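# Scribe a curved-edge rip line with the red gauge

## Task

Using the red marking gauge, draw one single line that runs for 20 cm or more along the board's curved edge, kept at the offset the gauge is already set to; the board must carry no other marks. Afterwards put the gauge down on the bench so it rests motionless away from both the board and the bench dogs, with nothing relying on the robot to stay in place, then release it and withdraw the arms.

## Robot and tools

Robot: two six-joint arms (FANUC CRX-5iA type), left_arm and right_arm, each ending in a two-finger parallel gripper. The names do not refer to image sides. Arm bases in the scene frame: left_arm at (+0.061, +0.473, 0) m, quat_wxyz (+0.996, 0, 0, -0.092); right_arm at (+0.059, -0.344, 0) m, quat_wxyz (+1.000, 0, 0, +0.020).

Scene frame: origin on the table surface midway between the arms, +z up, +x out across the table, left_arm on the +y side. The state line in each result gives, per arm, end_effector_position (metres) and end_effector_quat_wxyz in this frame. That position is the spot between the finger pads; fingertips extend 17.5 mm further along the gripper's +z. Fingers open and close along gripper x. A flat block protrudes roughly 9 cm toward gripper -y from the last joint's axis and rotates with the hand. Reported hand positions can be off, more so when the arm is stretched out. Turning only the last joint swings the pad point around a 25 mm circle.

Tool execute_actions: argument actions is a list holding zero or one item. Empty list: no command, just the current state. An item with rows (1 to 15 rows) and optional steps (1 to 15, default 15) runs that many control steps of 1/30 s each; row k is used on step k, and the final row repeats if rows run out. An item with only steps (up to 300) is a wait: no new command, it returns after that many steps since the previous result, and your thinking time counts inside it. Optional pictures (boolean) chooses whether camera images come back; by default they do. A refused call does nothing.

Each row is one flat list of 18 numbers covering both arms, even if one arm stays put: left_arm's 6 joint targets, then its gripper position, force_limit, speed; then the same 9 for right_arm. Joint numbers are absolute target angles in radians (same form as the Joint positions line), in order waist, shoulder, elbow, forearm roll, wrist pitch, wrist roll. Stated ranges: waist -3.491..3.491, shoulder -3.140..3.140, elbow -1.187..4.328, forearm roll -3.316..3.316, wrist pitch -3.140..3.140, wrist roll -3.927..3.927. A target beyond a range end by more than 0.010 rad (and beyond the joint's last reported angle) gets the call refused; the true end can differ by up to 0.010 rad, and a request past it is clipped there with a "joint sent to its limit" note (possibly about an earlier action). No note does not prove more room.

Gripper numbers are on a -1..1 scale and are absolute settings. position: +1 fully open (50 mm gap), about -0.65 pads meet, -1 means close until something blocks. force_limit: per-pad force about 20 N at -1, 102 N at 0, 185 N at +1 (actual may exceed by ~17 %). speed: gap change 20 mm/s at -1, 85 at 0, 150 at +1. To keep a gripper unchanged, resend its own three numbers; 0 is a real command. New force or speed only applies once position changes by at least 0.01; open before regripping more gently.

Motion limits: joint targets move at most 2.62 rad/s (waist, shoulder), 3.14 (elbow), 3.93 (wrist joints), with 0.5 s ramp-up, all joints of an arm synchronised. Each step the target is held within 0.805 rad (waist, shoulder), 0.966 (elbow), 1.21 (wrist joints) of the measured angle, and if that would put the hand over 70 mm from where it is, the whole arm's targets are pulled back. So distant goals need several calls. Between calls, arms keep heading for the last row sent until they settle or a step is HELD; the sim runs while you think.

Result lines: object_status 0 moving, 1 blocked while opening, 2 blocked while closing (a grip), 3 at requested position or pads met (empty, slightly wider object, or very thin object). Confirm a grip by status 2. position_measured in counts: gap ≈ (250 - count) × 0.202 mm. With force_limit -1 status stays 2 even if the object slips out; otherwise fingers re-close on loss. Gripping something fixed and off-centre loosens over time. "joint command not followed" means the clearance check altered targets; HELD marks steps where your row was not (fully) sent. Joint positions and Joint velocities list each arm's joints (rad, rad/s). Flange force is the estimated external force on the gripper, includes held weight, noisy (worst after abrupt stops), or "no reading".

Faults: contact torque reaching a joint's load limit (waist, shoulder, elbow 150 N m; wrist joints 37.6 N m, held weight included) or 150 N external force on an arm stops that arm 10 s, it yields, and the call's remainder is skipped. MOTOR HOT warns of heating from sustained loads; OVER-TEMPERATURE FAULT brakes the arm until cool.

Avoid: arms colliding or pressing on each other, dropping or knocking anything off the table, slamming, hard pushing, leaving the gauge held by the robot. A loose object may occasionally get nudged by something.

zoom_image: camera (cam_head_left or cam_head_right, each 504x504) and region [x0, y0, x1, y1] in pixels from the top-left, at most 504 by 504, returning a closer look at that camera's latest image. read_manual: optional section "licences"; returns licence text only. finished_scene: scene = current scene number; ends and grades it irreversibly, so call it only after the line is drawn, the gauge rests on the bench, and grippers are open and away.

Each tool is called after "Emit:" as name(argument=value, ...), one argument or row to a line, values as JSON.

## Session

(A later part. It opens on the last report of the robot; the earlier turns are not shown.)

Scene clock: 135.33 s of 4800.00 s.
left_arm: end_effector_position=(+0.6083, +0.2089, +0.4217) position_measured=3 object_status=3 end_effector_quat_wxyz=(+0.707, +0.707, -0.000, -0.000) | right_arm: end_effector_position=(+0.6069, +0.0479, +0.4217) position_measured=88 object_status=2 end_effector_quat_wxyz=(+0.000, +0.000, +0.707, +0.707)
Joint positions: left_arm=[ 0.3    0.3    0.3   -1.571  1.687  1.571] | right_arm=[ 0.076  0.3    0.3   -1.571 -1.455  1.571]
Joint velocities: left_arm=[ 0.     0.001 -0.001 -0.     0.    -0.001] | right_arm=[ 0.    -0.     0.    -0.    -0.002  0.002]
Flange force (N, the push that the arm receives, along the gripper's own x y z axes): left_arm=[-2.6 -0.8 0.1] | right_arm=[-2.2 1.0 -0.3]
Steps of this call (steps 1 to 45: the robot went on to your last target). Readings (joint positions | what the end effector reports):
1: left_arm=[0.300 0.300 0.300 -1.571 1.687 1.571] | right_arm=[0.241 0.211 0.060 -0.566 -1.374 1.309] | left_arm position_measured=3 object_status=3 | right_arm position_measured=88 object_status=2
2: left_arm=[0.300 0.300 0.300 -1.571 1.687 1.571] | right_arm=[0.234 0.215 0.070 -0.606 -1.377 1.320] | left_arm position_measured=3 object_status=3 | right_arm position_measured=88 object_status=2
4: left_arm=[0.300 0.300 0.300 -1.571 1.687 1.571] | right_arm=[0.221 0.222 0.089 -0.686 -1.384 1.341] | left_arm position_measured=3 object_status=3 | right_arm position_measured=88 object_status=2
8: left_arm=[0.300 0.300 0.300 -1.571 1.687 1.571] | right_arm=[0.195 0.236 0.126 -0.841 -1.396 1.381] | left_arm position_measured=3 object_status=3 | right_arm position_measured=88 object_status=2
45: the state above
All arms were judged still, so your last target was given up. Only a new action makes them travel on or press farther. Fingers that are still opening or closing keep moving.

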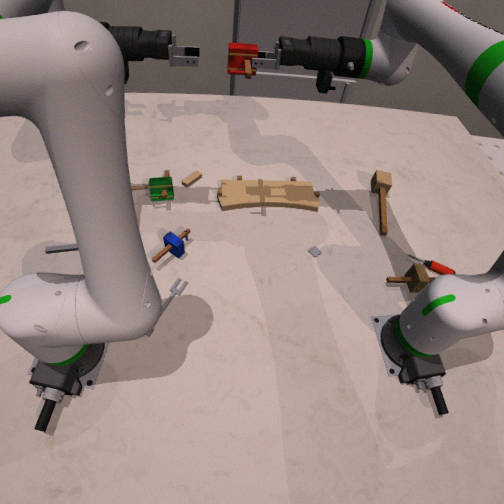

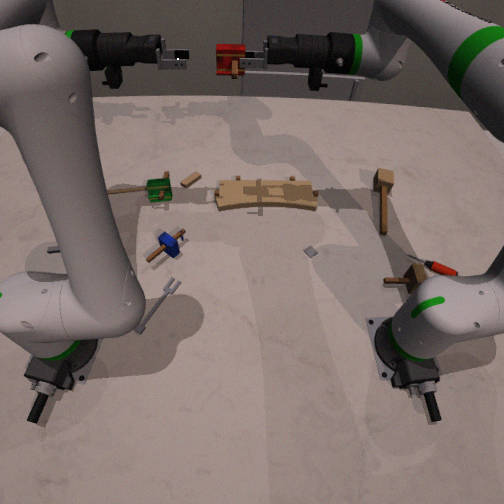

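Emit:
execute_actions(
  actions=[
    {"rows":[[0.191,0.29,0.29,-1.5708,1.578,1.5708,1,0,0,0.076,0.3,0.3,-1.5708,-1.455,1.5708,-1,0,-0.5]]},
  ],
)

Emit:
zoom_image(
  camera="cam_head_left",
  region=[190,20,290,100],
)

Emit:
zoom_image(
  camera="cam_head_left",
  region=[210,160,310,230],
)

Scene clock: 147.10 s of 4800.00 s.
left_arm: end_effector_position=(+0.6081, +0.1491, +0.4228) position_measured=3 object_status=3 end_effector_quat_wxyz=(+0.707, +0.707, -0.000, -0.000) | right_arm: end_effector_position=(+0.6069, +0.0479, +0.4217) position_measured=88 object_status=2 end_effector_quat_wxyz=(+0.000, +0.000, +0.707, +0.707)
Joint positions: left_arm=[ 0.191  0.29   0.29  -1.571  1.578  1.571] | right_arm=[ 0.076  0.3    0.3   -1.571 -1.455  1.571]
Joint velocities: left_arm=[-0.001  0.    -0.    -0.001 -0.002  0.002] | right_arm=[-0.    -0.    -0.     0.    -0.    -0.001]
Flange force (N, the push that the arm receives, along the gripper's own x y z axes): left_arm=[-2.9 -0.6 0.9] | right_arm=[-1.8 0.5 -0.4]
Steps of this call (steps 1 to 90: nothing new was sent; then 8.27 s passed at rest; steps 91 to 105: all 15 steps of this action). Readings (joint positions | what the end effector reports):
91: left_arm=[0.299 0.300 0.300 -1.571 1.687 1.571] | right_arm=[0.076 0.300 0.300 -1.571 -1.455 1.571] | left_arm position_measured=3 object_status=3 | right_arm position_measured=88 object_status=2
92: left_arm=[0.295 0.300 0.300 -1.571 1.682 1.571] | right_arm=[0.076 0.300 0.300 -1.571 -1.455 1.571] | left_arm position_measured=3 object_status=3 | right_arm position_measured=88 object_status=2
94: left_arm=[0.268 0.297 0.297 -1.571 1.655 1.571] | right_arm=[0.076 0.300 0.300 -1.571 -1.455 1.571] | left_arm position_measured=3 object_status=3 | right_arm position_measured=88 object_status=2
98: left_arm=[0.200 0.291 0.291 -1.571 1.588 1.571] | right_arm=[0.076 0.300 0.300 -1.571 -1.455 1.571] | left_arm position_measured=3 object_status=3 | right_arm position_measured=88 object_status=2
105: the state above

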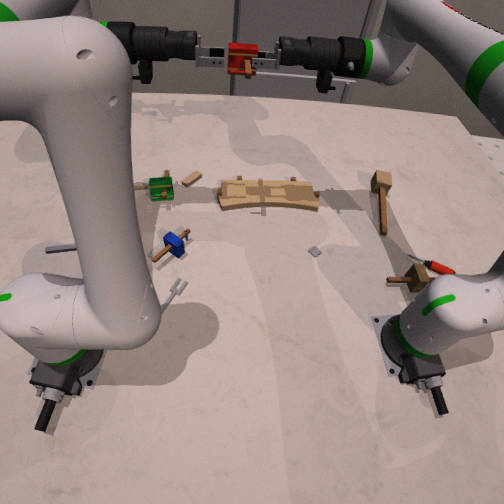

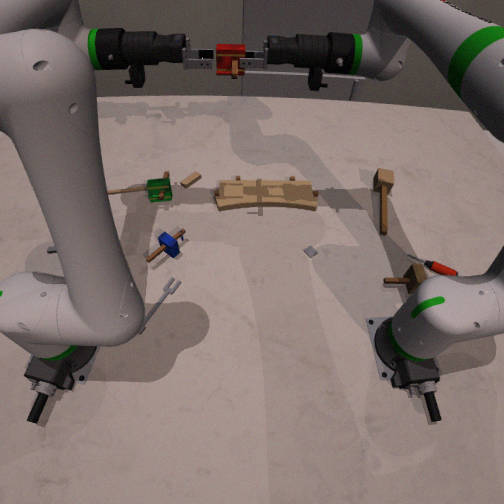

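Region (190, 20, 290, 100) of cam_head_left's 504x504 image, scaled by 5.040, with more detail than that image has; it fills the top 403 rows of this view, and the rest is white.

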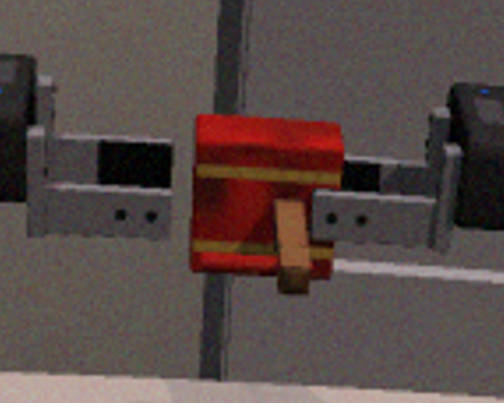

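Region (210, 160, 310, 230) of cam_head_left's 504x504 image, scaled by 5.040, with more detail than that image has; it fills the top 353 rows of this view, and the rest is white.

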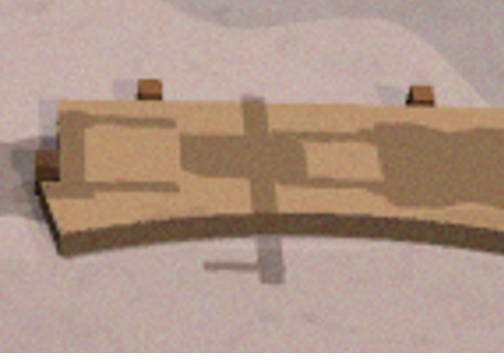

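Emit:
execute_actions(
  actions=[
    {"rows":[[0.129,0.29,0.29,-1.5708,1.516,1.5708,1,0,0,0.076,0.3,0.3,-1.5708,-1.455,1.5708,-1,0,-0.5]]},
  ],
  pictures=false,
)

Emit:
execute_actions(
  actions=[
    {"rows":[[0.129,0.29,0.29,-1.5708,1.516,1.5708,-1,0.3,-0.5,0.076,0.3,0.3,-1.5708,-1.455,1.5708,-1,0,-0.5]]},
  ],
)

Emit:
zoom_image(
  camera="cam_head_left",
  region=[190,20,290,100],
)

Scene clock: 154.73 s of 4800.00 s.
left_arm: end_effector_position=(+0.6073, +0.1150, +0.4229) position_measured=3 object_status=3 end_effector_quat_wxyz=(+0.707, +0.707, -0.000, -0.000) | right_arm: end_effector_position=(+0.6069, +0.0479, +0.4217) position_measured=88 object_status=2 end_effector_quat_wxyz=(+0.000, +0.000, +0.707, +0.707)
Joint positions: left_arm=[ 0.129  0.29   0.29  -1.571  1.516  1.571] | right_arm=[ 0.076  0.3    0.3   -1.571 -1.455  1.571]
Joint velocities: left_arm=[-0.002  0.001 -0.001  0.    -0.001  0.001] | right_arm=[-0.    -0.     0.     0.001  0.001  0.001]
Flange force (N, the push that the arm receives, along the gripper's own x y z axes): left_arm=[-4.5 0.0 1.7] | right_arm=[-2.3 -0.1 -0.7]
Steps of this call (steps 1 to 15: the robot went on to your last target; steps 16 to 90: nothing new was sent; then 4.13 s passed at rest; steps 91 to 105: all 15 steps of this action). Readings (joint positions | what the end effector reports):
91: left_arm=[0.190 0.290 0.290 -1.571 1.577 1.571] | right_arm=[0.076 0.300 0.300 -1.571 -1.455 1.571] | left_arm position_measured=3 object_status=3 | right_arm position_measured=88 object_status=2
92: left_arm=[0.186 0.290 0.290 -1.571 1.573 1.571] | right_arm=[0.076 0.300 0.300 -1.571 -1.455 1.571] | left_arm position_measured=3 object_status=3 | right_arm position_measured=88 object_status=2
94: left_arm=[0.161 0.290 0.290 -1.571 1.548 1.571] | right_arm=[0.076 0.300 0.300 -1.571 -1.455 1.571] | left_arm position_measured=3 object_status=3 | right_arm position_measured=88 object_status=2
98: left_arm=[0.131 0.290 0.290 -1.571 1.518 1.571] | right_arm=[0.076 0.300 0.300 -1.571 -1.455 1.571] | left_arm position_measured=3 object_status=3 | right_arm position_measured=88 object_status=2
105: the state above

Scene clock: 155.23 s of 4800.00 s.
left_arm: end_effector_position=(+0.6073, +0.1150, +0.4229) position_measured=88 object_status=0 end_effector_quat_wxyz=(+0.707, +0.707, -0.000, -0.000) | right_arm: end_effector_position=(+0.6068, +0.0479, +0.4217) position_measured=88 object_status=2 end_effector_quat_wxyz=(-0.000, -0.000, +0.707, +0.707)
Joint positions: left_arm=[ 0.129  0.29   0.29  -1.571  1.516  1.571] | right_arm=[ 0.076  0.3    0.3   -1.571 -1.455  1.571]
Joint velocities: left_arm=[ 0.001  0.001  0.    -0.     0.003 -0.   ] | right_arm=[-0.    -0.    -0.     0.001 -0.001  0.   ]
Flange force (N, the push that the arm receives, along the gripper's own x y z axes): left_arm=[5.0 -0.6 0.4] | right_arm=[6.4 -0.7 -1.4]
Steps of this call (steps 1 to 15: all 15 steps of this action). Readings (joint positions | what the end effector reports):
1: left_arm=[0.129 0.290 0.290 -1.571 1.516 1.571] | right_arm=[0.076 0.300 0.300 -1.571 -1.455 1.571] | left_arm position_measured=10 object_status=0 | right_arm position_measured=88 object_status=2
2: left_arm=[0.129 0.290 0.290 -1.571 1.516 1.571] | right_arm=[0.076 0.300 0.300 -1.571 -1.455 1.571] | left_arm position_measured=18 object_status=0 | right_arm position_measured=88 object_status=2
4: left_arm=[0.129 0.290 0.290 -1.571 1.516 1.571] | right_arm=[0.076 0.300 0.300 -1.571 -1.455 1.571] | left_arm position_measured=36 object_status=0 | right_arm position_measured=88 object_status=2
8: left_arm=[0.129 0.290 0.290 -1.571 1.516 1.571] | right_arm=[0.076 0.300 0.300 -1.571 -1.455 1.571] | left_arm position_measured=70 object_status=0 | right_arm position_measured=88 object_status=2
15: the state above

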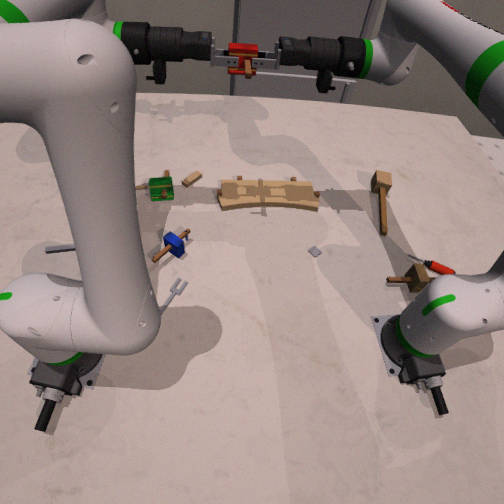

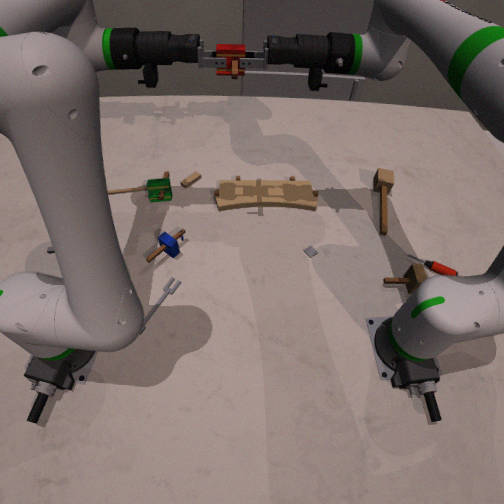

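Region (190, 20, 290, 100) of cam_head_left's 504x504 image, scaled by 5.040, with more detail than that image has; it fills the top 403 rows of this view, and the rest is white.

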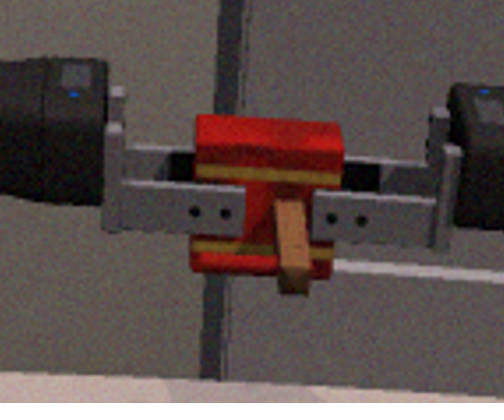

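Emit:
execute_actions(
  actions=[
    {"rows":[[0.129,0.29,0.29,-1.5708,1.516,1.5708,-1,0.3,-0.5,0.076,0.3,0.3,-1.5708,-1.455,1.5708,1,0,0]],"steps":10},
  ],
  pictures=false,
)

Emit:
execute_actions(
  actions=[
    {"rows":[[0.129,0.29,0.29,-1.5708,1.516,1.5708,-1,0.3,-0.5,-0.1,0.3,0.3,-1.5708,-1.631,1.5708,1,0,0]]},
  ],
  pictures=false,
)

Emit:
execute_actions(
  actions=[
    {"rows":[[0.129,0.29,0.29,-1.5708,1.516,1.5708,-1,0.3,-0.5,-0.9,0.3,0.3,-1.5708,-1.631,1.5708,1,0,0]]},
  ],
  pictures=false,
)

Emit:
execute_actions(
  actions=[
    {"rows":[[-0.4224,0.3686,0.1112,0,-1.3134,2.177,-1,0.3,-0.5,-0.9,0.3,0.3,-1.5708,-1.631,1.5708,1,0,0]]},
  ],
  pictures=false,
)

Emit:
execute_actions(
  actions=[
    {"steps":95},
  ],
  pictures=false,
)

Emit:
execute_actions(
  actions=[
    {"rows":[[-0.4312,0.5346,0.2109,0,-1.2471,2.206,-1,0.3,-0.5,-0.9,0.3,0.3,-1.5708,-1.631,1.5708,1,0,0]]},
  ],
)

Emit:
zoom_image(
  camera="cam_head_left",
  region=[205,150,335,250],
)

Scene clock: 190.03 s of 4800.00 s.
left_arm: end_effector_position=(+0.6072, +0.1150, +0.4229) position_measured=88 object_status=2 end_effector_quat_wxyz=(+0.707, +0.707, -0.000, -0.000) | right_arm: end_effector_position=(+0.6069, +0.0479, +0.4217) position_measured=3 object_status=0 end_effector_quat_wxyz=(+0.000, +0.000, +0.707, +0.707)
Joint positions: left_arm=[ 0.129  0.29   0.29  -1.571  1.516  1.571] | right_arm=[ 0.076  0.3    0.3   -1.571 -1.455  1.571]
Joint velocities: left_arm=[-0.001 -0.001  0.     0.001 -0.    -0.   ] | right_arm=[-0.     0.     0.    -0.    -0.003 -0.001]
Flange force (N, the push that the arm receives, along the gripper's own x y z axes): left_arm=[-5.7 -2.3 -0.2] | right_arm=[-3.5 1.9 -1.4]
Steps of this call (steps 1 to 15: the robot went on to your last target; steps 16 to 90: nothing new was sent; then 31.47 s passed at rest; steps 91 to 100: all 10 steps of this action). Readings (joint positions | what the end effector reports):
91: left_arm=[0.129 0.290 0.290 -1.571 1.516 1.571] | right_arm=[0.076 0.300 0.300 -1.571 -1.455 1.571] | left_arm position_measured=88 object_status=2 | right_arm position_measured=78 object_status=0
92: left_arm=[0.129 0.290 0.290 -1.571 1.516 1.571] | right_arm=[0.076 0.300 0.300 -1.571 -1.455 1.571] | left_arm position_measured=88 object_status=2 | right_arm position_measured=64 object_status=0
94: left_arm=[0.129 0.290 0.290 -1.571 1.516 1.571] | right_arm=[0.076 0.300 0.300 -1.571 -1.455 1.571] | left_arm position_measured=88 object_status=2 | right_arm position_measured=35 object_status=0
98: left_arm=[0.129 0.290 0.290 -1.571 1.516 1.571] | right_arm=[0.076 0.300 0.300 -1.571 -1.455 1.571] | left_arm position_measured=88 object_status=2 | right_arm position_measured=3 object_status=0
100: the state above

Scene clock: 190.53 s of 4800.00 s.
left_arm: end_effector_position=(+0.6073, +0.1150, +0.4229) position_measured=88 object_status=2 end_effector_quat_wxyz=(+0.707, +0.707, -0.000, -0.000) | right_arm: end_effector_position=(+0.6095, -0.0486, +0.4217) position_measured=3 object_status=3 end_effector_quat_wxyz=(-0.000, -0.000, +0.707, +0.707)
Joint positions: left_arm=[ 0.129  0.29   0.29  -1.571  1.516  1.571] | right_arm=[-0.099  0.3    0.3   -1.571 -1.631  1.571]
Joint velocities: left_arm=[ 0.001  0.     0.     0.     0.    -0.001] | right_arm=[-0.006 -0.    -0.     0.    -0.009 -0.001]
Flange force (N, the push that the arm receives, along the gripper's own x y z axes): left_arm=[-2.3 -1.6 -0.2] | right_arm=[-2.6 1.7 -1.1]
Steps of this call (steps 1 to 15: all 15 steps of this action). Readings (joint positions | what the end effector reports):
1: left_arm=[0.129 0.290 0.290 -1.571 1.516 1.571] | right_arm=[0.075 0.300 0.300 -1.571 -1.456 1.571] | left_arm position_measured=88 object_status=2 | right_arm position_measured=3 object_status=0
2: left_arm=[0.129 0.290 0.290 -1.571 1.516 1.571] | right_arm=[0.071 0.300 0.300 -1.571 -1.460 1.571] | left_arm position_measured=88 object_status=2 | right_arm position_measured=3 object_status=0
4: left_arm=[0.129 0.290 0.290 -1.571 1.516 1.571] | right_arm=[0.044 0.300 0.300 -1.571 -1.487 1.571] | left_arm position_measured=88 object_status=2 | right_arm position_measured=3 object_status=3
8: left_arm=[0.129 0.290 0.290 -1.571 1.516 1.571] | right_arm=[-0.050 0.300 0.300 -1.571 -1.581 1.571] | left_arm position_measured=88 object_status=2 | right_arm position_measured=3 object_status=3
15: the state above

Scene clock: 191.03 s of 4800.00 s.
left_arm: end_effector_position=(+0.6073, +0.1150, +0.4229) position_measured=88 object_status=2 end_effector_quat_wxyz=(+0.707, +0.707, -0.000, -0.000) | right_arm: end_effector_position=(+0.6688, -0.2084, +0.4217) position_measured=3 object_status=3 end_effector_quat_wxyz=(+0.096, +0.096, +0.700, +0.701)
Joint positions: left_arm=[ 0.129  0.29   0.29  -1.571  1.516  1.571] | right_arm=[-0.373  0.3    0.3   -1.571 -1.631  1.571]
Joint velocities: left_arm=[ 0.    -0.001 -0.001  0.001  0.    -0.001] | right_arm=[-0.638  0.    -0.    -0.    -0.001  0.   ]
Flange force (N, the push that the arm receives, along the gripper's own x y z axes): left_arm=[-1.7 -1.2 -0.3] | right_arm=[-4.4 2.1 -2.6]
Steps of this call (steps 1 to 15: all 15 steps of this action). Readings (joint positions | what the end effector reports):
1: left_arm=[0.129 0.290 0.290 -1.571 1.516 1.571] | right_arm=[-0.100 0.300 0.300 -1.571 -1.631 1.571] | left_arm position_measured=88 object_status=2 | right_arm position_measured=3 object_status=3
2: left_arm=[0.129 0.290 0.290 -1.571 1.516 1.571] | right_arm=[-0.105 0.300 0.300 -1.571 -1.631 1.571] | left_arm position_measured=88 object_status=2 | right_arm position_measured=3 object_status=3
4: left_arm=[0.129 0.290 0.290 -1.571 1.516 1.571] | right_arm=[-0.132 0.300 0.300 -1.571 -1.631 1.571] | left_arm position_measured=88 object_status=2 | right_arm position_measured=3 object_status=3
8: left_arm=[0.129 0.290 0.290 -1.571 1.516 1.571] | right_arm=[-0.222 0.300 0.300 -1.571 -1.631 1.571] | left_arm position_measured=88 object_status=2 | right_arm position_measured=3 object_status=3
15: the state above

Scene clock: 191.53 s of 4800.00 s.
left_arm: end_effector_position=(+0.6749, -0.0111, +0.5135) position_measured=88 object_status=2 end_effector_quat_wxyz=(+0.816, +0.522, +0.239, -0.066) | right_arm: end_effector_position=(+0.6802, -0.4092, +0.4217) position_measured=3 object_status=3 end_effector_quat_wxyz=(+0.208, +0.208, +0.676, +0.676)
Joint positions: left_arm=[-0.052  0.316  0.231 -1.115  1.06   1.77 ] | right_arm=[-0.697  0.3    0.3   -1.571 -1.631  1.571]
Joint velocities: left_arm=[-0.453  0.063 -0.146  1.342 -1.358  0.497] | right_arm=[-0.639 -0.    -0.001 -0.001  0.001 -0.   ]
Flange force (N, the push that the arm receives, along the gripper's own x y z axes): left_arm=[0.2 3.6 -0.9] | right_arm=[-2.9 1.7 -2.8]
Steps of this call (steps 1 to 15: all 15 steps of this action). Readings (joint positions | what the end effector reports):
1: left_arm=[0.129 0.290 0.290 -1.570 1.515 1.571] | right_arm=[-0.395 0.300 0.300 -1.571 -1.631 1.571] | left_arm position_measured=88 object_status=2 | right_arm position_measured=3 object_status=3
2: left_arm=[0.126 0.290 0.289 -1.563 1.508 1.574] | right_arm=[-0.416 0.300 0.300 -1.571 -1.631 1.571] | left_arm position_measured=88 object_status=2 | right_arm position_measured=3 object_status=3
4: left_arm=[0.108 0.293 0.283 -1.523 1.468 1.595] | right_arm=[-0.459 0.300 0.300 -1.571 -1.631 1.571] | left_arm position_measured=88 object_status=2 | right_arm position_measured=3 object_status=3
8: left_arm=[0.049 0.301 0.264 -1.389 1.334 1.659] | right_arm=[-0.546 0.300 0.300 -1.571 -1.631 1.571] | left_arm position_measured=88 object_status=2 | right_arm position_measured=3 object_status=3
15: the state above

Scene clock: 194.70 s of 4800.00 s.
left_arm: end_effector_position=(+0.4499, +0.0201, +0.1300) position_measured=88 object_status=2 end_effector_quat_wxyz=(-0.000, +0.000, +1.000, +0.000) | right_arm: end_effector_position=(+0.6542, -0.5331, +0.4217) position_measured=3 object_status=3 end_effector_quat_wxyz=(+0.275, +0.275, +0.651, +0.651)
Joint positions: left_arm=[-0.422  0.369  0.111 -0.    -1.313  2.177] | right_arm=[-0.9    0.3    0.3   -1.571 -1.631  1.571]
Joint velocities: left_arm=[ 0.001 -0.001  0.    -0.    -0.     0.002] | right_arm=[-0.     0.    -0.    -0.    -0.002 -0.001]
Flange force (N, the push that the arm receives, along the gripper's own x y z axes): left_arm=[3.8 4.2 2.9] | right_arm=[-1.1 1.9 -1.4]
Steps of this call (steps 1 to 75: the robot went on to your last target; steps 76 to 95: nothing new was sent). Readings (joint positions | what the end effector reports):
1: left_arm=[-0.068 0.318 0.226 -1.069 1.012 1.787] | right_arm=[-0.718 0.300 0.300 -1.571 -1.631 1.571] | left_arm position_measured=88 object_status=2 | right_arm position_measured=3 object_status=3
2: left_arm=[-0.084 0.320 0.221 -1.020 0.961 1.805] | right_arm=[-0.740 0.300 0.300 -1.571 -1.631 1.571] | left_arm position_measured=88 object_status=2 | right_arm position_measured=3 object_status=3
4: left_arm=[-0.117 0.325 0.210 -0.921 0.849 1.841] | right_arm=[-0.783 0.300 0.300 -1.571 -1.631 1.571] | left_arm position_measured=88 object_status=2 | right_arm position_measured=3 object_status=3
8: left_arm=[-0.177 0.334 0.191 -0.739 0.613 1.907] | right_arm=[-0.864 0.300 0.300 -1.571 -1.631 1.571] | left_arm position_measured=88 object_status=2 | right_arm position_measured=3 object_status=3
95: the state above
All arms were judged still, so your last target was given up. Only a new action makes them travel on or press farther. Fingers that are still opening or closing keep moving.

Scene clock: 195.20 s of 4800.00 s.
left_arm: end_effector_position=(+0.4898, -0.0139, +0.0732) position_measured=88 object_status=2 end_effector_quat_wxyz=(+0.000, -0.010, +1.000, -0.000) | right_arm: end_effector_position=(+0.6542, -0.5331, +0.4217) position_measured=3 object_status=3 end_effector_quat_wxyz=(+0.275, +0.275, +0.651, +0.651)
Joint positions: left_arm=[-0.431  0.534  0.211  0.    -1.247  2.206] | right_arm=[-0.9    0.3    0.3   -1.571 -1.631  1.571]
Joint velocities: left_arm=[ 0.     0.003  0.002 -0.     0.002  0.   ] | right_arm=[ 0.     0.    -0.    -0.    -0.    -0.001]
Flange force (N, the push that the arm receives, along the gripper's own x y z axes): left_arm=[-2.5 -5.2 2.1] | right_arm=[-2.5 2.2 -0.6]
Steps of this call (steps 1 to 15: all 15 steps of this action). Readings (joint positions | what the end effector reports):
1: left_arm=[-0.422 0.369 0.111 0.000 -1.313 2.177] | right_arm=[-0.900 0.300 0.300 -1.571 -1.631 1.571] | left_arm position_measured=88 object_status=2 | right_arm position_measured=3 object_status=3
2: left_arm=[-0.423 0.374 0.114 0.000 -1.312 2.178] | right_arm=[-0.900 0.300 0.300 -1.571 -1.631 1.571] | left_arm position_measured=88 object_status=2 | right_arm position_measured=3 object_status=3
4: left_arm=[-0.424 0.400 0.130 0.000 -1.301 2.183] | right_arm=[-0.900 0.300 0.300 -1.571 -1.631 1.571] | left_arm position_measured=88 object_status=2 | right_arm position_measured=3 object_status=3
8: left_arm=[-0.429 0.497 0.188 0.000 -1.262 2.199] | right_arm=[-0.900 0.300 0.300 -1.571 -1.631 1.571] | left_arm position_measured=88 object_status=2 | right_arm position_measured=3 object_status=3
15: the state above

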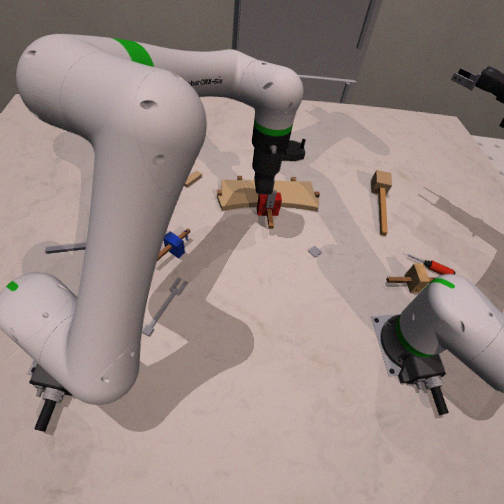

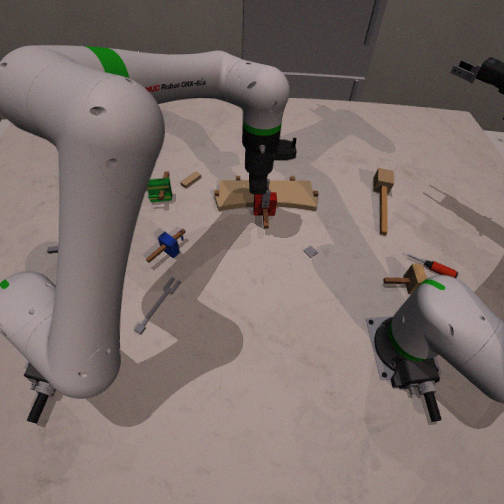

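Region (205, 150, 335, 250) of cam_head_left's 504x504 image, scaled by 3.877, with more detail than that image has; it fills the top 388 rows of this view, and the rest is white.

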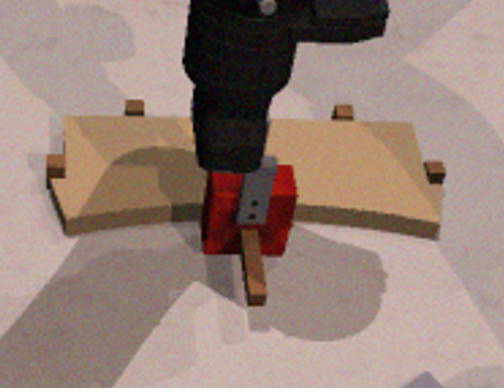

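Emit:
execute_actions(
  actions=[
    {"rows":[[-0.4266,0.5427,0.2234,0,-1.2515,2.2014,-1,0.3,-0.5,-0.9,0.3,0.3,-1.5708,-1.631,1.5708,1,0,0]],"steps":10},
  ],
  pictures=false,
)

Emit:
execute_actions(
  actions=[
    {"rows":[[-0.4247,0.5459,0.2284,0,-1.2533,2.1995,-1,0.3,-0.5,-0.9,0.3,0.3,-1.5708,-1.631,1.5708,1,0,0]],"steps":10},
  ],
  pictures=false,
)

Scene clock: 203.27 s of 4800.00 s.
left_arm: end_effector_position=(+0.4948, -0.0139, +0.0731) position_measured=88 object_status=2 end_effector_quat_wxyz=(+0.000, -0.010, +1.000, +0.000) | right_arm: end_effector_position=(+0.6542, -0.5331, +0.4217) position_measured=3 object_status=3 end_effector_quat_wxyz=(+0.275, +0.275, +0.651, +0.651)
Joint positions: left_arm=[-0.427  0.543  0.223 -0.    -1.251  2.201] | right_arm=[-0.9    0.3    0.3   -1.571 -1.631  1.571]
Joint velocities: left_arm=[ 0.003  0.     0.002  0.001 -0.001 -0.   ] | right_arm=[-0.001  0.001  0.001 -0.    -0.001 -0.   ]
Flange force (N, the push that the arm receives, along the gripper's own x y z axes): left_arm=[0.2 2.9 0.1] | right_arm=[-1.2 1.8 -1.7]
Steps of this call (steps 1 to 15: the robot went on to your last target; steps 16 to 90: nothing new was sent; then 4.73 s passed at rest; steps 91 to 100: all 10 steps of this action). Readings (joint positions | what the end effector reports):
91: left_arm=[-0.431 0.535 0.212 -0.000 -1.247 2.206] | right_arm=[-0.900 0.300 0.300 -1.571 -1.631 1.571] | left_arm position_measured=88 object_status=2 | right_arm position_measured=3 object_status=3
92: left_arm=[-0.430 0.537 0.215 -0.000 -1.248 2.205] | right_arm=[-0.900 0.300 0.300 -1.571 -1.631 1.571] | left_arm position_measured=88 object_status=2 | right_arm position_measured=3 object_status=3
94: left_arm=[-0.428 0.541 0.221 -0.000 -1.250 2.203] | right_arm=[-0.900 0.300 0.300 -1.571 -1.631 1.571] | left_arm position_measured=88 object_status=2 | right_arm position_measured=3 object_status=3
98: left_arm=[-0.427 0.542 0.223 -0.000 -1.251 2.202] | right_arm=[-0.900 0.300 0.300 -1.571 -1.631 1.571] | left_arm position_measured=88 object_status=2 | right_arm position_measured=3 object_status=3
100: the state above

Scene clock: 203.60 s of 4800.00 s.
left_arm: end_effector_position=(+0.4968, -0.0138, +0.0732) position_measured=88 object_status=2 end_effector_quat_wxyz=(+0.000, -0.010, +1.000, +0.000) | right_arm: end_effector_position=(+0.6542, -0.5331, +0.4217) position_measured=3 object_status=3 end_effector_quat_wxyz=(+0.275, +0.275, +0.651, +0.651)
Joint positions: left_arm=[-0.425  0.546  0.228 -0.    -1.253  2.2  ] | right_arm=[-0.9    0.3    0.3   -1.571 -1.631  1.571]
Joint velocities: left_arm=[ 0.001  0.001  0.001 -0.    -0.    -0.001] | right_arm=[0.    0.    0.    0.    0.    0.001]
Flange force (N, the push that the arm receives, along the gripper's own x y z axes): left_arm=[2.7 1.8 1.9] | right_arm=[-2.2 2.4 -1.0]
Steps of this call (steps 1 to 10: all 10 steps of this action). Readings (joint positions | what the end effector reports):
1: left_arm=[-0.427 0.543 0.224 -0.000 -1.252 2.201] | right_arm=[-0.900 0.300 0.300 -1.571 -1.631 1.571] | left_arm position_measured=88 object_status=2 | right_arm position_measured=3 object_status=3
2: left_arm=[-0.426 0.544 0.225 -0.000 -1.252 2.201] | right_arm=[-0.900 0.300 0.300 -1.571 -1.631 1.571] | left_arm position_measured=88 object_status=2 | right_arm position_measured=3 object_status=3
4: left_arm=[-0.425 0.545 0.227 -0.000 -1.253 2.200] | right_arm=[-0.900 0.300 0.300 -1.571 -1.631 1.571] | left_arm position_measured=88 object_status=2 | right_arm position_measured=3 object_status=3
8: left_arm=[-0.425 0.546 0.228 -0.000 -1.253 2.200] | right_arm=[-0.900 0.300 0.300 -1.571 -1.631 1.571] | left_arm position_measured=88 object_status=2 | right_arm position_measured=3 object_status=3
10: the state above

Emit:
execute_actions(
  actions=[
    {"rows":[[-0.4228,0.5492,0.2335,0,-1.2551,2.1976,-1,0.3,-0.5,-0.9,0.3,0.3,-1.5708,-1.631,1.5708,1,0,0]],"steps":10},
  ],
  pictures=false,
)

Emit:
execute_actions(
  actions=[
    {"rows":[[-0.421,0.5525,0.2386,0,-1.2569,2.1958,-1,0.3,-0.5,-0.9,0.3,0.3,-1.5708,-1.631,1.5708,1,0,0]],"steps":10},
  ],
  pictures=false,
)

Scene clock: 210.93 s of 4800.00 s.
left_arm: end_effector_position=(+0.4988, -0.0138, +0.0732) position_measured=88 object_status=2 end_effector_quat_wxyz=(-0.000, -0.010, +1.000, -0.000) | right_arm: end_effector_position=(+0.6542, -0.5331, +0.4217) position_measured=3 object_status=3 end_effector_quat_wxyz=(+0.275, +0.275, +0.651, +0.651)
Joint positions: left_arm=[-0.423  0.549  0.233  0.    -1.255  2.198] | right_arm=[-0.9    0.3    0.3   -1.571 -1.631  1.571]
Joint velocities: left_arm=[ 0.002 -0.001  0.     0.001 -0.    -0.   ] | right_arm=[ 0.    -0.    -0.001 -0.     0.001 -0.002]
Flange force (N, the push that the arm receives, along the gripper's own x y z axes): left_arm=[4.2 3.1 2.7] | right_arm=[-2.3 1.5 -1.0]
Steps of this call (steps 1 to 15: the robot went on to your last target; steps 16 to 90: nothing new was sent; then 4.00 s passed at rest; steps 91 to 100: all 10 steps of this action). Readings (joint positions | what the end effector reports):
91: left_arm=[-0.425 0.546 0.229 0.000 -1.253 2.199] | right_arm=[-0.900 0.300 0.300 -1.571 -1.631 1.571] | left_arm position_measured=88 object_status=2 | right_arm position_measured=3 object_status=3
92: left_arm=[-0.424 0.547 0.230 0.000 -1.254 2.199] | right_arm=[-0.900 0.300 0.300 -1.571 -1.631 1.571] | left_arm position_measured=88 object_status=2 | right_arm position_measured=3 object_status=3
94: left_arm=[-0.423 0.548 0.232 0.000 -1.255 2.198] | right_arm=[-0.900 0.300 0.300 -1.571 -1.631 1.571] | left_arm position_measured=88 object_status=2 | right_arm position_measured=3 object_status=3
98: left_arm=[-0.423 0.549 0.233 0.000 -1.255 2.198] | right_arm=[-0.900 0.300 0.300 -1.571 -1.631 1.571] | left_arm position_measured=88 object_status=2 | right_arm position_measured=3 object_status=3
100: the state above

Scene clock: 211.27 s of 4800.00 s.
left_arm: end_effector_position=(+0.5008, -0.0138, +0.0732) position_measured=88 object_status=2 end_effector_quat_wxyz=(-0.000, -0.010, +1.000, -0.000) | right_arm: end_effector_position=(+0.6542, -0.5331, +0.4217) position_measured=3 object_status=3 end_effector_quat_wxyz=(+0.275, +0.275, +0.651, +0.651)
Joint positions: left_arm=[-0.421  0.552  0.239  0.    -1.257  2.196] | right_arm=[-0.9    0.3    0.3   -1.571 -1.631  1.571]
Joint velocities: left_arm=[-0.    -0.     0.001 -0.001 -0.     0.001] | right_arm=[-0.     0.     0.    -0.001  0.001 -0.001]
Flange force (N, the push that the arm receives, along the gripper's own x y z axes): left_arm=[2.7 2.9 1.8] | right_arm=[-1.8 1.7 -1.2]
Steps of this call (steps 1 to 10: all 10 steps of this action). Readings (joint positions | what the end effector reports):
1: left_arm=[-0.423 0.549 0.234 0.000 -1.255 2.197] | right_arm=[-0.900 0.300 0.300 -1.571 -1.631 1.571] | left_arm position_measured=88 object_status=2 | right_arm position_measured=3 object_status=3
2: left_arm=[-0.422 0.550 0.235 0.000 -1.256 2.197] | right_arm=[-0.900 0.300 0.300 -1.571 -1.631 1.571] | left_arm position_measured=88 object_status=2 | right_arm position_measured=3 object_status=3
4: left_arm=[-0.421 0.552 0.237 0.000 -1.256 2.196] | right_arm=[-0.900 0.300 0.300 -1.571 -1.631 1.571] | left_arm position_measured=88 object_status=2 | right_arm position_measured=3 object_status=3
8: left_arm=[-0.421 0.552 0.238 0.000 -1.257 2.196] | right_arm=[-0.900 0.300 0.300 -1.571 -1.631 1.571] | left_arm position_measured=88 object_status=2 | right_arm position_measured=3 object_status=3
10: the state above

Emit:
execute_actions(
  actions=[
    {"rows":[[-0.4192,0.5558,0.2437,0,-1.2587,2.194,-1,0.3,-0.5,-0.9,0.3,0.3,-1.5708,-1.631,1.5708,1,0,0]],"steps":10},
  ],
  pictures=false,
)

Emit:
execute_actions(
  actions=[
    {"rows":[[-0.4174,0.5591,0.2488,0,-1.2605,2.1922,-1,0.3,-0.5,-0.9,0.3,0.3,-1.5708,-1.631,1.5708,1,0,0]],"steps":10},
  ],
  pictures=false,
)

Scene clock: 220.43 s of 4800.00 s.
left_arm: end_effector_position=(+0.5027, -0.0138, +0.0732) position_measured=88 object_status=2 end_effector_quat_wxyz=(-0.000, -0.010, +1.000, +0.000) | right_arm: end_effector_position=(+0.6542, -0.5331, +0.4217) position_measured=3 object_status=3 end_effector_quat_wxyz=(+0.275, +0.275, +0.651, +0.651)
Joint positions: left_arm=[-0.419  0.556  0.244  0.    -1.259  2.194] | right_arm=[-0.9    0.3    0.3   -1.571 -1.631  1.571]
Joint velocities: left_arm=[ 0.001  0.002  0.002  0.    -0.    -0.002] | right_arm=[ 0.    -0.     0.     0.    -0.001 -0.001]
Flange force (N, the push that the arm receives, along the gripper's own x y z axes): left_arm=[28.0 4.2 -4.8] | right_arm=[-4.1 2.4 -1.5]
Steps of this call (steps 1 to 15: the robot went on to your last target; steps 16 to 90: nothing new was sent; then 5.83 s passed at rest; steps 91 to 100: all 10 steps of this action). Readings (joint positions | what the end effector reports):
91: left_arm=[-0.421 0.553 0.239 0.000 -1.257 2.196] | right_arm=[-0.900 0.300 0.300 -1.571 -1.631 1.571] | left_arm position_measured=88 object_status=2 | right_arm position_measured=3 object_status=3
92: left_arm=[-0.420 0.554 0.241 0.000 -1.258 2.195] | right_arm=[-0.900 0.300 0.300 -1.571 -1.631 1.571] | left_arm position_measured=88 object_status=2 | right_arm position_measured=3 object_status=3
94: left_arm=[-0.420 0.555 0.243 0.000 -1.259 2.194] | right_arm=[-0.900 0.300 0.300 -1.571 -1.631 1.571] | left_arm position_measured=88 object_status=2 | right_arm position_measured=3 object_status=3
98: left_arm=[-0.419 0.556 0.243 0.000 -1.259 2.194] | right_arm=[-0.900 0.300 0.300 -1.571 -1.631 1.571] | left_arm position_measured=88 object_status=2 | right_arm position_measured=3 object_status=3
100: the state above

Scene clock: 220.77 s of 4800.00 s.
left_arm: end_effector_position=(+0.5046, -0.0138, +0.0733) position_measured=88 object_status=2 end_effector_quat_wxyz=(-0.000, -0.010, +1.000, +0.000) | right_arm: end_effector_position=(+0.6542, -0.5331, +0.4217) position_measured=3 object_status=3 end_effector_quat_wxyz=(+0.275, +0.275, +0.651, +0.651)
Joint positions: left_arm=[-0.418  0.559  0.249  0.    -1.261  2.192] | right_arm=[-0.9    0.3    0.3   -1.571 -1.631  1.571]
Joint velocities: left_arm=[ 0.003  0.     0.002  0.001 -0.     0.001] | right_arm=[ 0.     0.    -0.    -0.002  0.001  0.001]
Flange force (N, the push that the arm receives, along the gripper's own x y z axes): left_arm=[66.1 1.7 -16.5] | right_arm=[-1.1 1.9 -1.2]
Steps of this call (steps 1 to 10: all 10 steps of this action). Readings (joint positions | what the end effector reports):
1: left_arm=[-0.419 0.556 0.244 0.000 -1.259 2.194] | right_arm=[-0.900 0.300 0.300 -1.571 -1.631 1.571] | left_arm position_measured=88 object_status=2 | right_arm position_measured=3 object_status=3
2: left_arm=[-0.419 0.557 0.246 0.000 -1.260 2.193] | right_arm=[-0.900 0.300 0.300 -1.571 -1.631 1.571] | left_arm position_measured=88 object_status=2 | right_arm position_measured=3 object_status=3
4: left_arm=[-0.418 0.558 0.247 0.000 -1.261 2.193] | right_arm=[-0.900 0.300 0.300 -1.571 -1.631 1.571] | left_arm position_measured=88 object_status=2 | right_arm position_measured=3 object_status=3
8: left_arm=[-0.418 0.559 0.249 0.000 -1.261 2.192] | right_arm=[-0.900 0.300 0.300 -1.571 -1.631 1.571] | left_arm position_measured=88 object_status=2 | right_arm position_measured=3 object_status=3
10: the state above

Emit:
execute_actions(
  actions=[
    {"rows":[[-0.4312,0.5346,0.2109,0,-1.2471,2.206,-1,0.3,-0.5,-0.9,0.3,0.3,-1.5708,-1.631,1.5708,1,0,0]],"steps":10},
  ],
  pictures=false,
)

Emit:
execute_actions(
  actions=[
    {"rows":[[-0.2853,0.3465,-0.059,0,-1.1653,2.2561,-1,0.3,-0.5,-0.9,0.3,0.3,-1.5708,-1.631,1.5708,1,0,0]]},
  ],
  pictures=false,
)

Emit:
execute_actions(
  actions=[
    {"rows":[[-0.2837,0.35,-0.0543,0,-1.1665,2.2545,-1,0.3,-0.5,-0.9,0.3,0.3,-1.5708,-1.631,1.5708,1,0,0]],"steps":12},
  ],
  pictures=false,
)

Scene clock: 235.70 s of 4800.00 s.
left_arm: end_effector_position=(+0.4902, -0.0138, +0.0730) position_measured=88 object_status=2 end_effector_quat_wxyz=(+0.000, -0.010, +1.000, +0.000) | right_arm: end_effector_position=(+0.6542, -0.5331, +0.4217) position_measured=3 object_status=3 end_effector_quat_wxyz=(+0.275, +0.275, +0.651, +0.651)
Joint positions: left_arm=[-0.431  0.535  0.211 -0.    -1.247  2.206] | right_arm=[-0.9    0.3    0.3   -1.571 -1.631  1.571]
Joint velocities: left_arm=[-0.005 -0.005 -0.008  0.001  0.002  0.001] | right_arm=[ 0. -0. -0.  0.  0. -0.]
Flange force (N, the push that the arm receives, along the gripper's own x y z axes): left_arm=[2.3 1.6 0.4] | right_arm=[-2.8 1.8 -1.1]
Steps of this call (steps 1 to 15: the robot went on to your last target; steps 16 to 90: nothing new was sent; then 11.60 s passed at rest; steps 91 to 100: all 10 steps of this action). Readings (joint positions | what the end effector reports):
91: left_arm=[-0.417 0.559 0.248 0.000 -1.260 2.192] | right_arm=[-0.900 0.300 0.300 -1.571 -1.631 1.571] | left_arm position_measured=88 object_status=2 | right_arm position_measured=3 object_status=3
92: left_arm=[-0.419 0.555 0.243 -0.000 -1.257 2.194] | right_arm=[-0.900 0.300 0.300 -1.571 -1.631 1.571] | left_arm position_measured=88 object_status=2 | right_arm position_measured=3 object_status=3
94: left_arm=[-0.426 0.543 0.224 -0.002 -1.250 2.201] | right_arm=[-0.900 0.300 0.300 -1.571 -1.631 1.571] | left_arm position_measured=88 object_status=2 | right_arm position_measured=3 object_status=3
98: left_arm=[-0.430 0.535 0.212 -0.000 -1.247 2.206] | right_arm=[-0.900 0.300 0.300 -1.571 -1.631 1.571] | left_arm position_measured=88 object_status=2 | right_arm position_measured=3 object_status=3
100: the state above

Scene clock: 236.20 s of 4800.00 s.
left_arm: end_effector_position=(+0.4842, +0.0905, +0.0731) position_measured=88 object_status=2 end_effector_quat_wxyz=(+0.000, -0.107, +0.994, -0.000) | right_arm: end_effector_position=(+0.6542, -0.5331, +0.4217) position_measured=3 object_status=3 end_effector_quat_wxyz=(+0.275, +0.275, +0.651, +0.651)
Joint positions: left_arm=[-0.286  0.347 -0.058  0.    -1.166  2.256] | right_arm=[-0.9    0.3    0.3   -1.571 -1.631  1.571]
Joint velocities: left_arm=[ 0.009 -0.013 -0.018 -0.001  0.006  0.004] | right_arm=[-0.     0.    -0.    -0.    -0.    -0.001]
Flange force (N, the push that the arm receives, along the gripper's own x y z axes): left_arm=[1.5 4.8 1.3] | right_arm=[-1.6 1.4 -1.3]
Steps of this call (steps 1 to 15: all 15 steps of this action). Readings (joint positions | what the end effector reports):
1: left_arm=[-0.431 0.534 0.210 0.000 -1.247 2.206] | right_arm=[-0.900 0.300 0.300 -1.571 -1.631 1.571] | left_arm position_measured=88 object_status=2 | right_arm position_measured=3 object_status=3
2: left_arm=[-0.428 0.530 0.205 0.000 -1.245 2.207] | right_arm=[-0.900 0.300 0.300 -1.571 -1.631 1.571] | left_arm position_measured=88 object_status=2 | right_arm position_measured=3 object_status=3
4: left_arm=[-0.410 0.508 0.172 0.000 -1.235 2.213] | right_arm=[-0.900 0.300 0.300 -1.571 -1.631 1.571] | left_arm position_measured=88 object_status=2 | right_arm position_measured=3 object_status=3
8: left_arm=[-0.342 0.420 0.046 0.000 -1.197 2.237] | right_arm=[-0.900 0.300 0.300 -1.571 -1.631 1.571] | left_arm position_measured=88 object_status=2 | right_arm position_measured=3 object_status=3
15: the state above

Scene clock: 236.60 s of 4800.00 s.
left_arm: end_effector_position=(+0.4860, +0.0910, +0.0730) position_measured=88 object_status=2 end_effector_quat_wxyz=(+0.000, -0.108, +0.994, -0.000) | right_arm: end_effector_position=(+0.6542, -0.5331, +0.4217) position_measured=3 object_status=3 end_effector_quat_wxyz=(+0.275, +0.275, +0.651, +0.651)
Joint positions: left_arm=[-0.284  0.35  -0.054  0.    -1.166  2.255] | right_arm=[-0.9    0.3    0.3   -1.571 -1.631  1.571]
Joint velocities: left_arm=[-0.001  0.002  0.    -0.001 -0.    -0.002] | right_arm=[-0.    -0.     0.     0.    -0.001 -0.   ]
Flange force (N, the push that the arm receives, along the gripper's own x y z axes): left_arm=[3.6 3.2 2.3] | right_arm=[-1.8 1.8 -2.3]
Steps of this call (steps 1 to 12: all 12 steps of this action). Readings (joint positions | what the end effector reports):
1: left_arm=[-0.286 0.347 -0.058 0.000 -1.166 2.256] | right_arm=[-0.900 0.300 0.300 -1.571 -1.631 1.571] | left_arm position_measured=88 object_status=2 | right_arm position_measured=3 object_status=3
2: left_arm=[-0.285 0.348 -0.057 0.000 -1.166 2.256] | right_arm=[-0.900 0.300 0.300 -1.571 -1.631 1.571] | left_arm position_measured=88 object_status=2 | right_arm position_measured=3 object_status=3
4: left_arm=[-0.284 0.349 -0.055 0.000 -1.166 2.255] | right_arm=[-0.900 0.300 0.300 -1.571 -1.631 1.571] | left_arm position_measured=88 object_status=2 | right_arm position_measured=3 object_status=3
8: left_arm=[-0.284 0.350 -0.054 0.000 -1.166 2.255] | right_arm=[-0.900 0.300 0.300 -1.571 -1.631 1.571] | left_arm position_measured=88 object_status=2 | right_arm position_measured=3 object_status=3
12: the state above

Emit:
execute_actions(
  actions=[
    {"rows":[[-0.282,0.3535,-0.0495,0,-1.1678,2.2528,-1,0.3,-0.5,-0.9,0.3,0.3,-1.5708,-1.631,1.5708,1,0,0]],"steps":12},
  ],
  pictures=false,
)

Scene clock: 247.97 s of 4800.00 s.
left_arm: end_effector_position=(+0.4880, +0.0911, +0.0730) position_measured=88 object_status=2 end_effector_quat_wxyz=(-0.000, -0.108, +0.994, +0.000) | right_arm: end_effector_position=(+0.6542, -0.5331, +0.4217) position_measured=3 object_status=3 end_effector_quat_wxyz=(+0.275, +0.275, +0.651, +0.651)
Joint positions: left_arm=[-0.282  0.353 -0.05  -0.    -1.168  2.253] | right_arm=[-0.9    0.3    0.3   -1.571 -1.631  1.571]
Joint velocities: left_arm=[-0.001  0.001  0.001  0.    -0.    -0.001] | right_arm=[ 0.     0.    -0.    -0.    -0.001  0.001]
Flange force (N, the push that the arm receives, along the gripper's own x y z axes): left_arm=[17.8 5.2 -2.8] | right_arm=[-3.4 2.5 -0.9]
Steps of this call (steps 1 to 15: the robot went on to your last target; steps 16 to 90: nothing new was sent; then 7.97 s passed at rest; steps 91 to 102: all 12 steps of this action). Readings (joint positions | what the end effector reports):
91: left_arm=[-0.284 0.350 -0.054 -0.000 -1.167 2.254] | right_arm=[-0.900 0.300 0.300 -1.571 -1.631 1.571] | left_arm position_measured=88 object_status=2 | right_arm position_measured=3 object_status=3
92: left_arm=[-0.283 0.351 -0.052 -0.000 -1.167 2.254] | right_arm=[-0.900 0.300 0.300 -1.571 -1.631 1.571] | left_arm position_measured=88 object_status=2 | right_arm position_measured=3 object_status=3
94: left_arm=[-0.282 0.353 -0.051 -0.000 -1.168 2.253] | right_arm=[-0.900 0.300 0.300 -1.571 -1.631 1.571] | left_arm position_measured=88 object_status=2 | right_arm position_measured=3 object_status=3
98: left_arm=[-0.282 0.353 -0.050 -0.000 -1.168 2.253] | right_arm=[-0.900 0.300 0.300 -1.571 -1.631 1.571] | left_arm position_measured=88 object_status=2 | right_arm position_measured=3 object_status=3
102: the state above

Emit:
execute_actions(
  actions=[
    {"rows":[[-0.4312,0.5346,0.2109,0,-1.2471,2.206,-1,0.3,-0.5,-0.9,0.3,0.3,-1.5708,-1.631,1.5708,1,0,0]]},
  ],
  pictures=false,
)

Emit:
execute_actions(
  actions=[
    {"rows":[[-0.5504,0.7544,0.5606,0,-1.377,2.1332,-1,0.3,-0.5,-0.9,0.3,0.3,-1.5708,-1.631,1.5708,1,0,0]]},
  ],
  pictures=false,
)

Emit:
execute_actions(
  actions=[
    {"rows":[[-0.5484,0.7578,0.5665,0,-1.3795,2.1312,-1,0.3,-0.5,-0.9,0.3,0.3,-1.5708,-1.631,1.5708,1,0,0]]},
  ],
  pictures=false,
)

Scene clock: 258.33 s of 4800.00 s.
left_arm: end_effector_position=(+0.4900, -0.0133, +0.0730) position_measured=88 object_status=2 end_effector_quat_wxyz=(-0.000, -0.010, +1.000, +0.000) | right_arm: end_effector_position=(+0.6542, -0.5331, +0.4217) position_measured=3 object_status=3 end_effector_quat_wxyz=(+0.275, +0.275, +0.651, +0.651)
Joint positions: left_arm=[-0.43   0.534  0.21  -0.    -1.247  2.206] | right_arm=[-0.9    0.3    0.3   -1.571 -1.631  1.571]
Joint velocities: left_arm=[-0.004  0.012  0.018 -0.    -0.005 -0.003] | right_arm=[ 0.    -0.     0.001  0.    -0.001 -0.002]
Flange force (N, the push that the arm receives, along the gripper's own x y z axes): left_arm=[5.9 3.3 4.5] | right_arm=[-3.0 1.6 -0.8]
Steps of this call (steps 1 to 15: the robot went on to your last target; steps 16 to 90: nothing new was sent; then 6.87 s passed at rest; steps 91 to 105: all 15 steps of this action). Readings (joint positions | what the end effector reports):
91: left_arm=[-0.282 0.354 -0.049 -0.000 -1.168 2.253] | right_arm=[-0.900 0.300 0.300 -1.571 -1.631 1.571] | left_arm position_measured=88 object_status=2 | right_arm position_measured=3 object_status=3
92: left_arm=[-0.285 0.358 -0.043 -0.000 -1.170 2.252] | right_arm=[-0.900 0.300 0.300 -1.571 -1.631 1.571] | left_arm position_measured=88 object_status=2 | right_arm position_measured=3 object_status=3
94: left_arm=[-0.303 0.380 -0.011 -0.000 -1.179 2.246] | right_arm=[-0.900 0.300 0.300 -1.571 -1.631 1.571] | left_arm position_measured=88 object_status=2 | right_arm position_measured=3 object_status=3
98: left_arm=[-0.375 0.466 0.113 -0.000 -1.217 2.224] | right_arm=[-0.900 0.300 0.300 -1.571 -1.631 1.571] | left_arm position_measured=88 object_status=2 | right_arm position_measured=3 object_status=3
105: the state above

Scene clock: 258.83 s of 4800.00 s.
left_arm: end_effector_position=(+0.4912, -0.1179, +0.0729) position_measured=88 object_status=2 end_effector_quat_wxyz=(-0.000, +0.085, +0.996, +0.000) | right_arm: end_effector_position=(+0.6542, -0.5331, +0.4217) position_measured=3 object_status=3 end_effector_quat_wxyz=(+0.275, +0.275, +0.651, +0.651)
Joint positions: left_arm=[-0.549  0.752  0.557 -0.    -1.376  2.134] | right_arm=[-0.9    0.3    0.3   -1.571 -1.631  1.571]
Joint velocities: left_arm=[-0.044  0.081  0.127 -0.001 -0.047 -0.027] | right_arm=[ 0.    -0.    -0.    -0.    -0.001  0.   ]
Flange force (N, the push that the arm receives, along the gripper's own x y z axes): left_arm=[-4.7 -17.9 5.8] | right_arm=[-2.4 2.4 -1.2]
Steps of this call (steps 1 to 15: all 15 steps of this action). Readings (joint positions | what the end effector reports):
1: left_arm=[-0.431 0.535 0.211 -0.000 -1.247 2.206] | right_arm=[-0.900 0.300 0.300 -1.571 -1.631 1.571] | left_arm position_measured=88 object_status=2 | right_arm position_measured=3 object_status=3
2: left_arm=[-0.433 0.538 0.217 -0.000 -1.250 2.205] | right_arm=[-0.900 0.300 0.300 -1.571 -1.631 1.571] | left_arm position_measured=88 object_status=2 | right_arm position_measured=3 object_status=3
4: left_arm=[-0.444 0.559 0.250 -0.000 -1.262 2.198] | right_arm=[-0.900 0.300 0.300 -1.571 -1.631 1.571] | left_arm position_measured=88 object_status=2 | right_arm position_measured=3 object_status=3
8: left_arm=[-0.493 0.648 0.391 -0.000 -1.314 2.169] | right_arm=[-0.900 0.300 0.300 -1.571 -1.631 1.571] | left_arm position_measured=88 object_status=2 | right_arm position_measured=3 object_status=3
15: the state above

Scene clock: 259.33 s of 4800.00 s.
left_arm: end_effector_position=(+0.4931, -0.1189, +0.0730) position_measured=88 object_status=2 end_effector_quat_wxyz=(+0.000, +0.086, +0.996, +0.000) | right_arm: end_effector_position=(+0.6542, -0.5331, +0.4217) position_measured=3 object_status=3 end_effector_quat_wxyz=(+0.275, +0.275, +0.651, +0.651)
Joint positions: left_arm=[-0.548  0.758  0.566 -0.    -1.379  2.131] | right_arm=[-0.9    0.3    0.3   -1.571 -1.631  1.571]
Joint velocities: left_arm=[-0.001  0.001 -0.     0.002 -0.    -0.002] | right_arm=[ 0.     0.    -0.001  0.001 -0.001 -0.001]
Flange force (N, the push that the arm receives, along the gripper's own x y z axes): left_arm=[3.7 2.1 3.3] | right_arm=[-0.3 1.6 -0.9]
Steps of this call (steps 1 to 15: all 15 steps of this action). Readings (joint positions | what the end effector reports):
1: left_arm=[-0.550 0.754 0.559 -0.000 -1.377 2.133] | right_arm=[-0.900 0.300 0.300 -1.571 -1.631 1.571] | left_arm position_measured=88 object_status=2 | right_arm position_measured=3 object_status=3
2: left_arm=[-0.550 0.755 0.562 -0.000 -1.378 2.133] | right_arm=[-0.900 0.300 0.300 -1.571 -1.631 1.571] | left_arm position_measured=88 object_status=2 | right_arm position_measured=3 object_status=3
4: left_arm=[-0.549 0.757 0.565 -0.000 -1.379 2.132] | right_arm=[-0.900 0.300 0.300 -1.571 -1.631 1.571] | left_arm position_measured=88 object_status=2 | right_arm position_measured=3 object_status=3
8: left_arm=[-0.549 0.758 0.566 -0.000 -1.379 2.131] | right_arm=[-0.900 0.300 0.300 -1.571 -1.631 1.571] | left_arm position_measured=88 object_status=2 | right_arm position_measured=3 object_status=3
15: the state above


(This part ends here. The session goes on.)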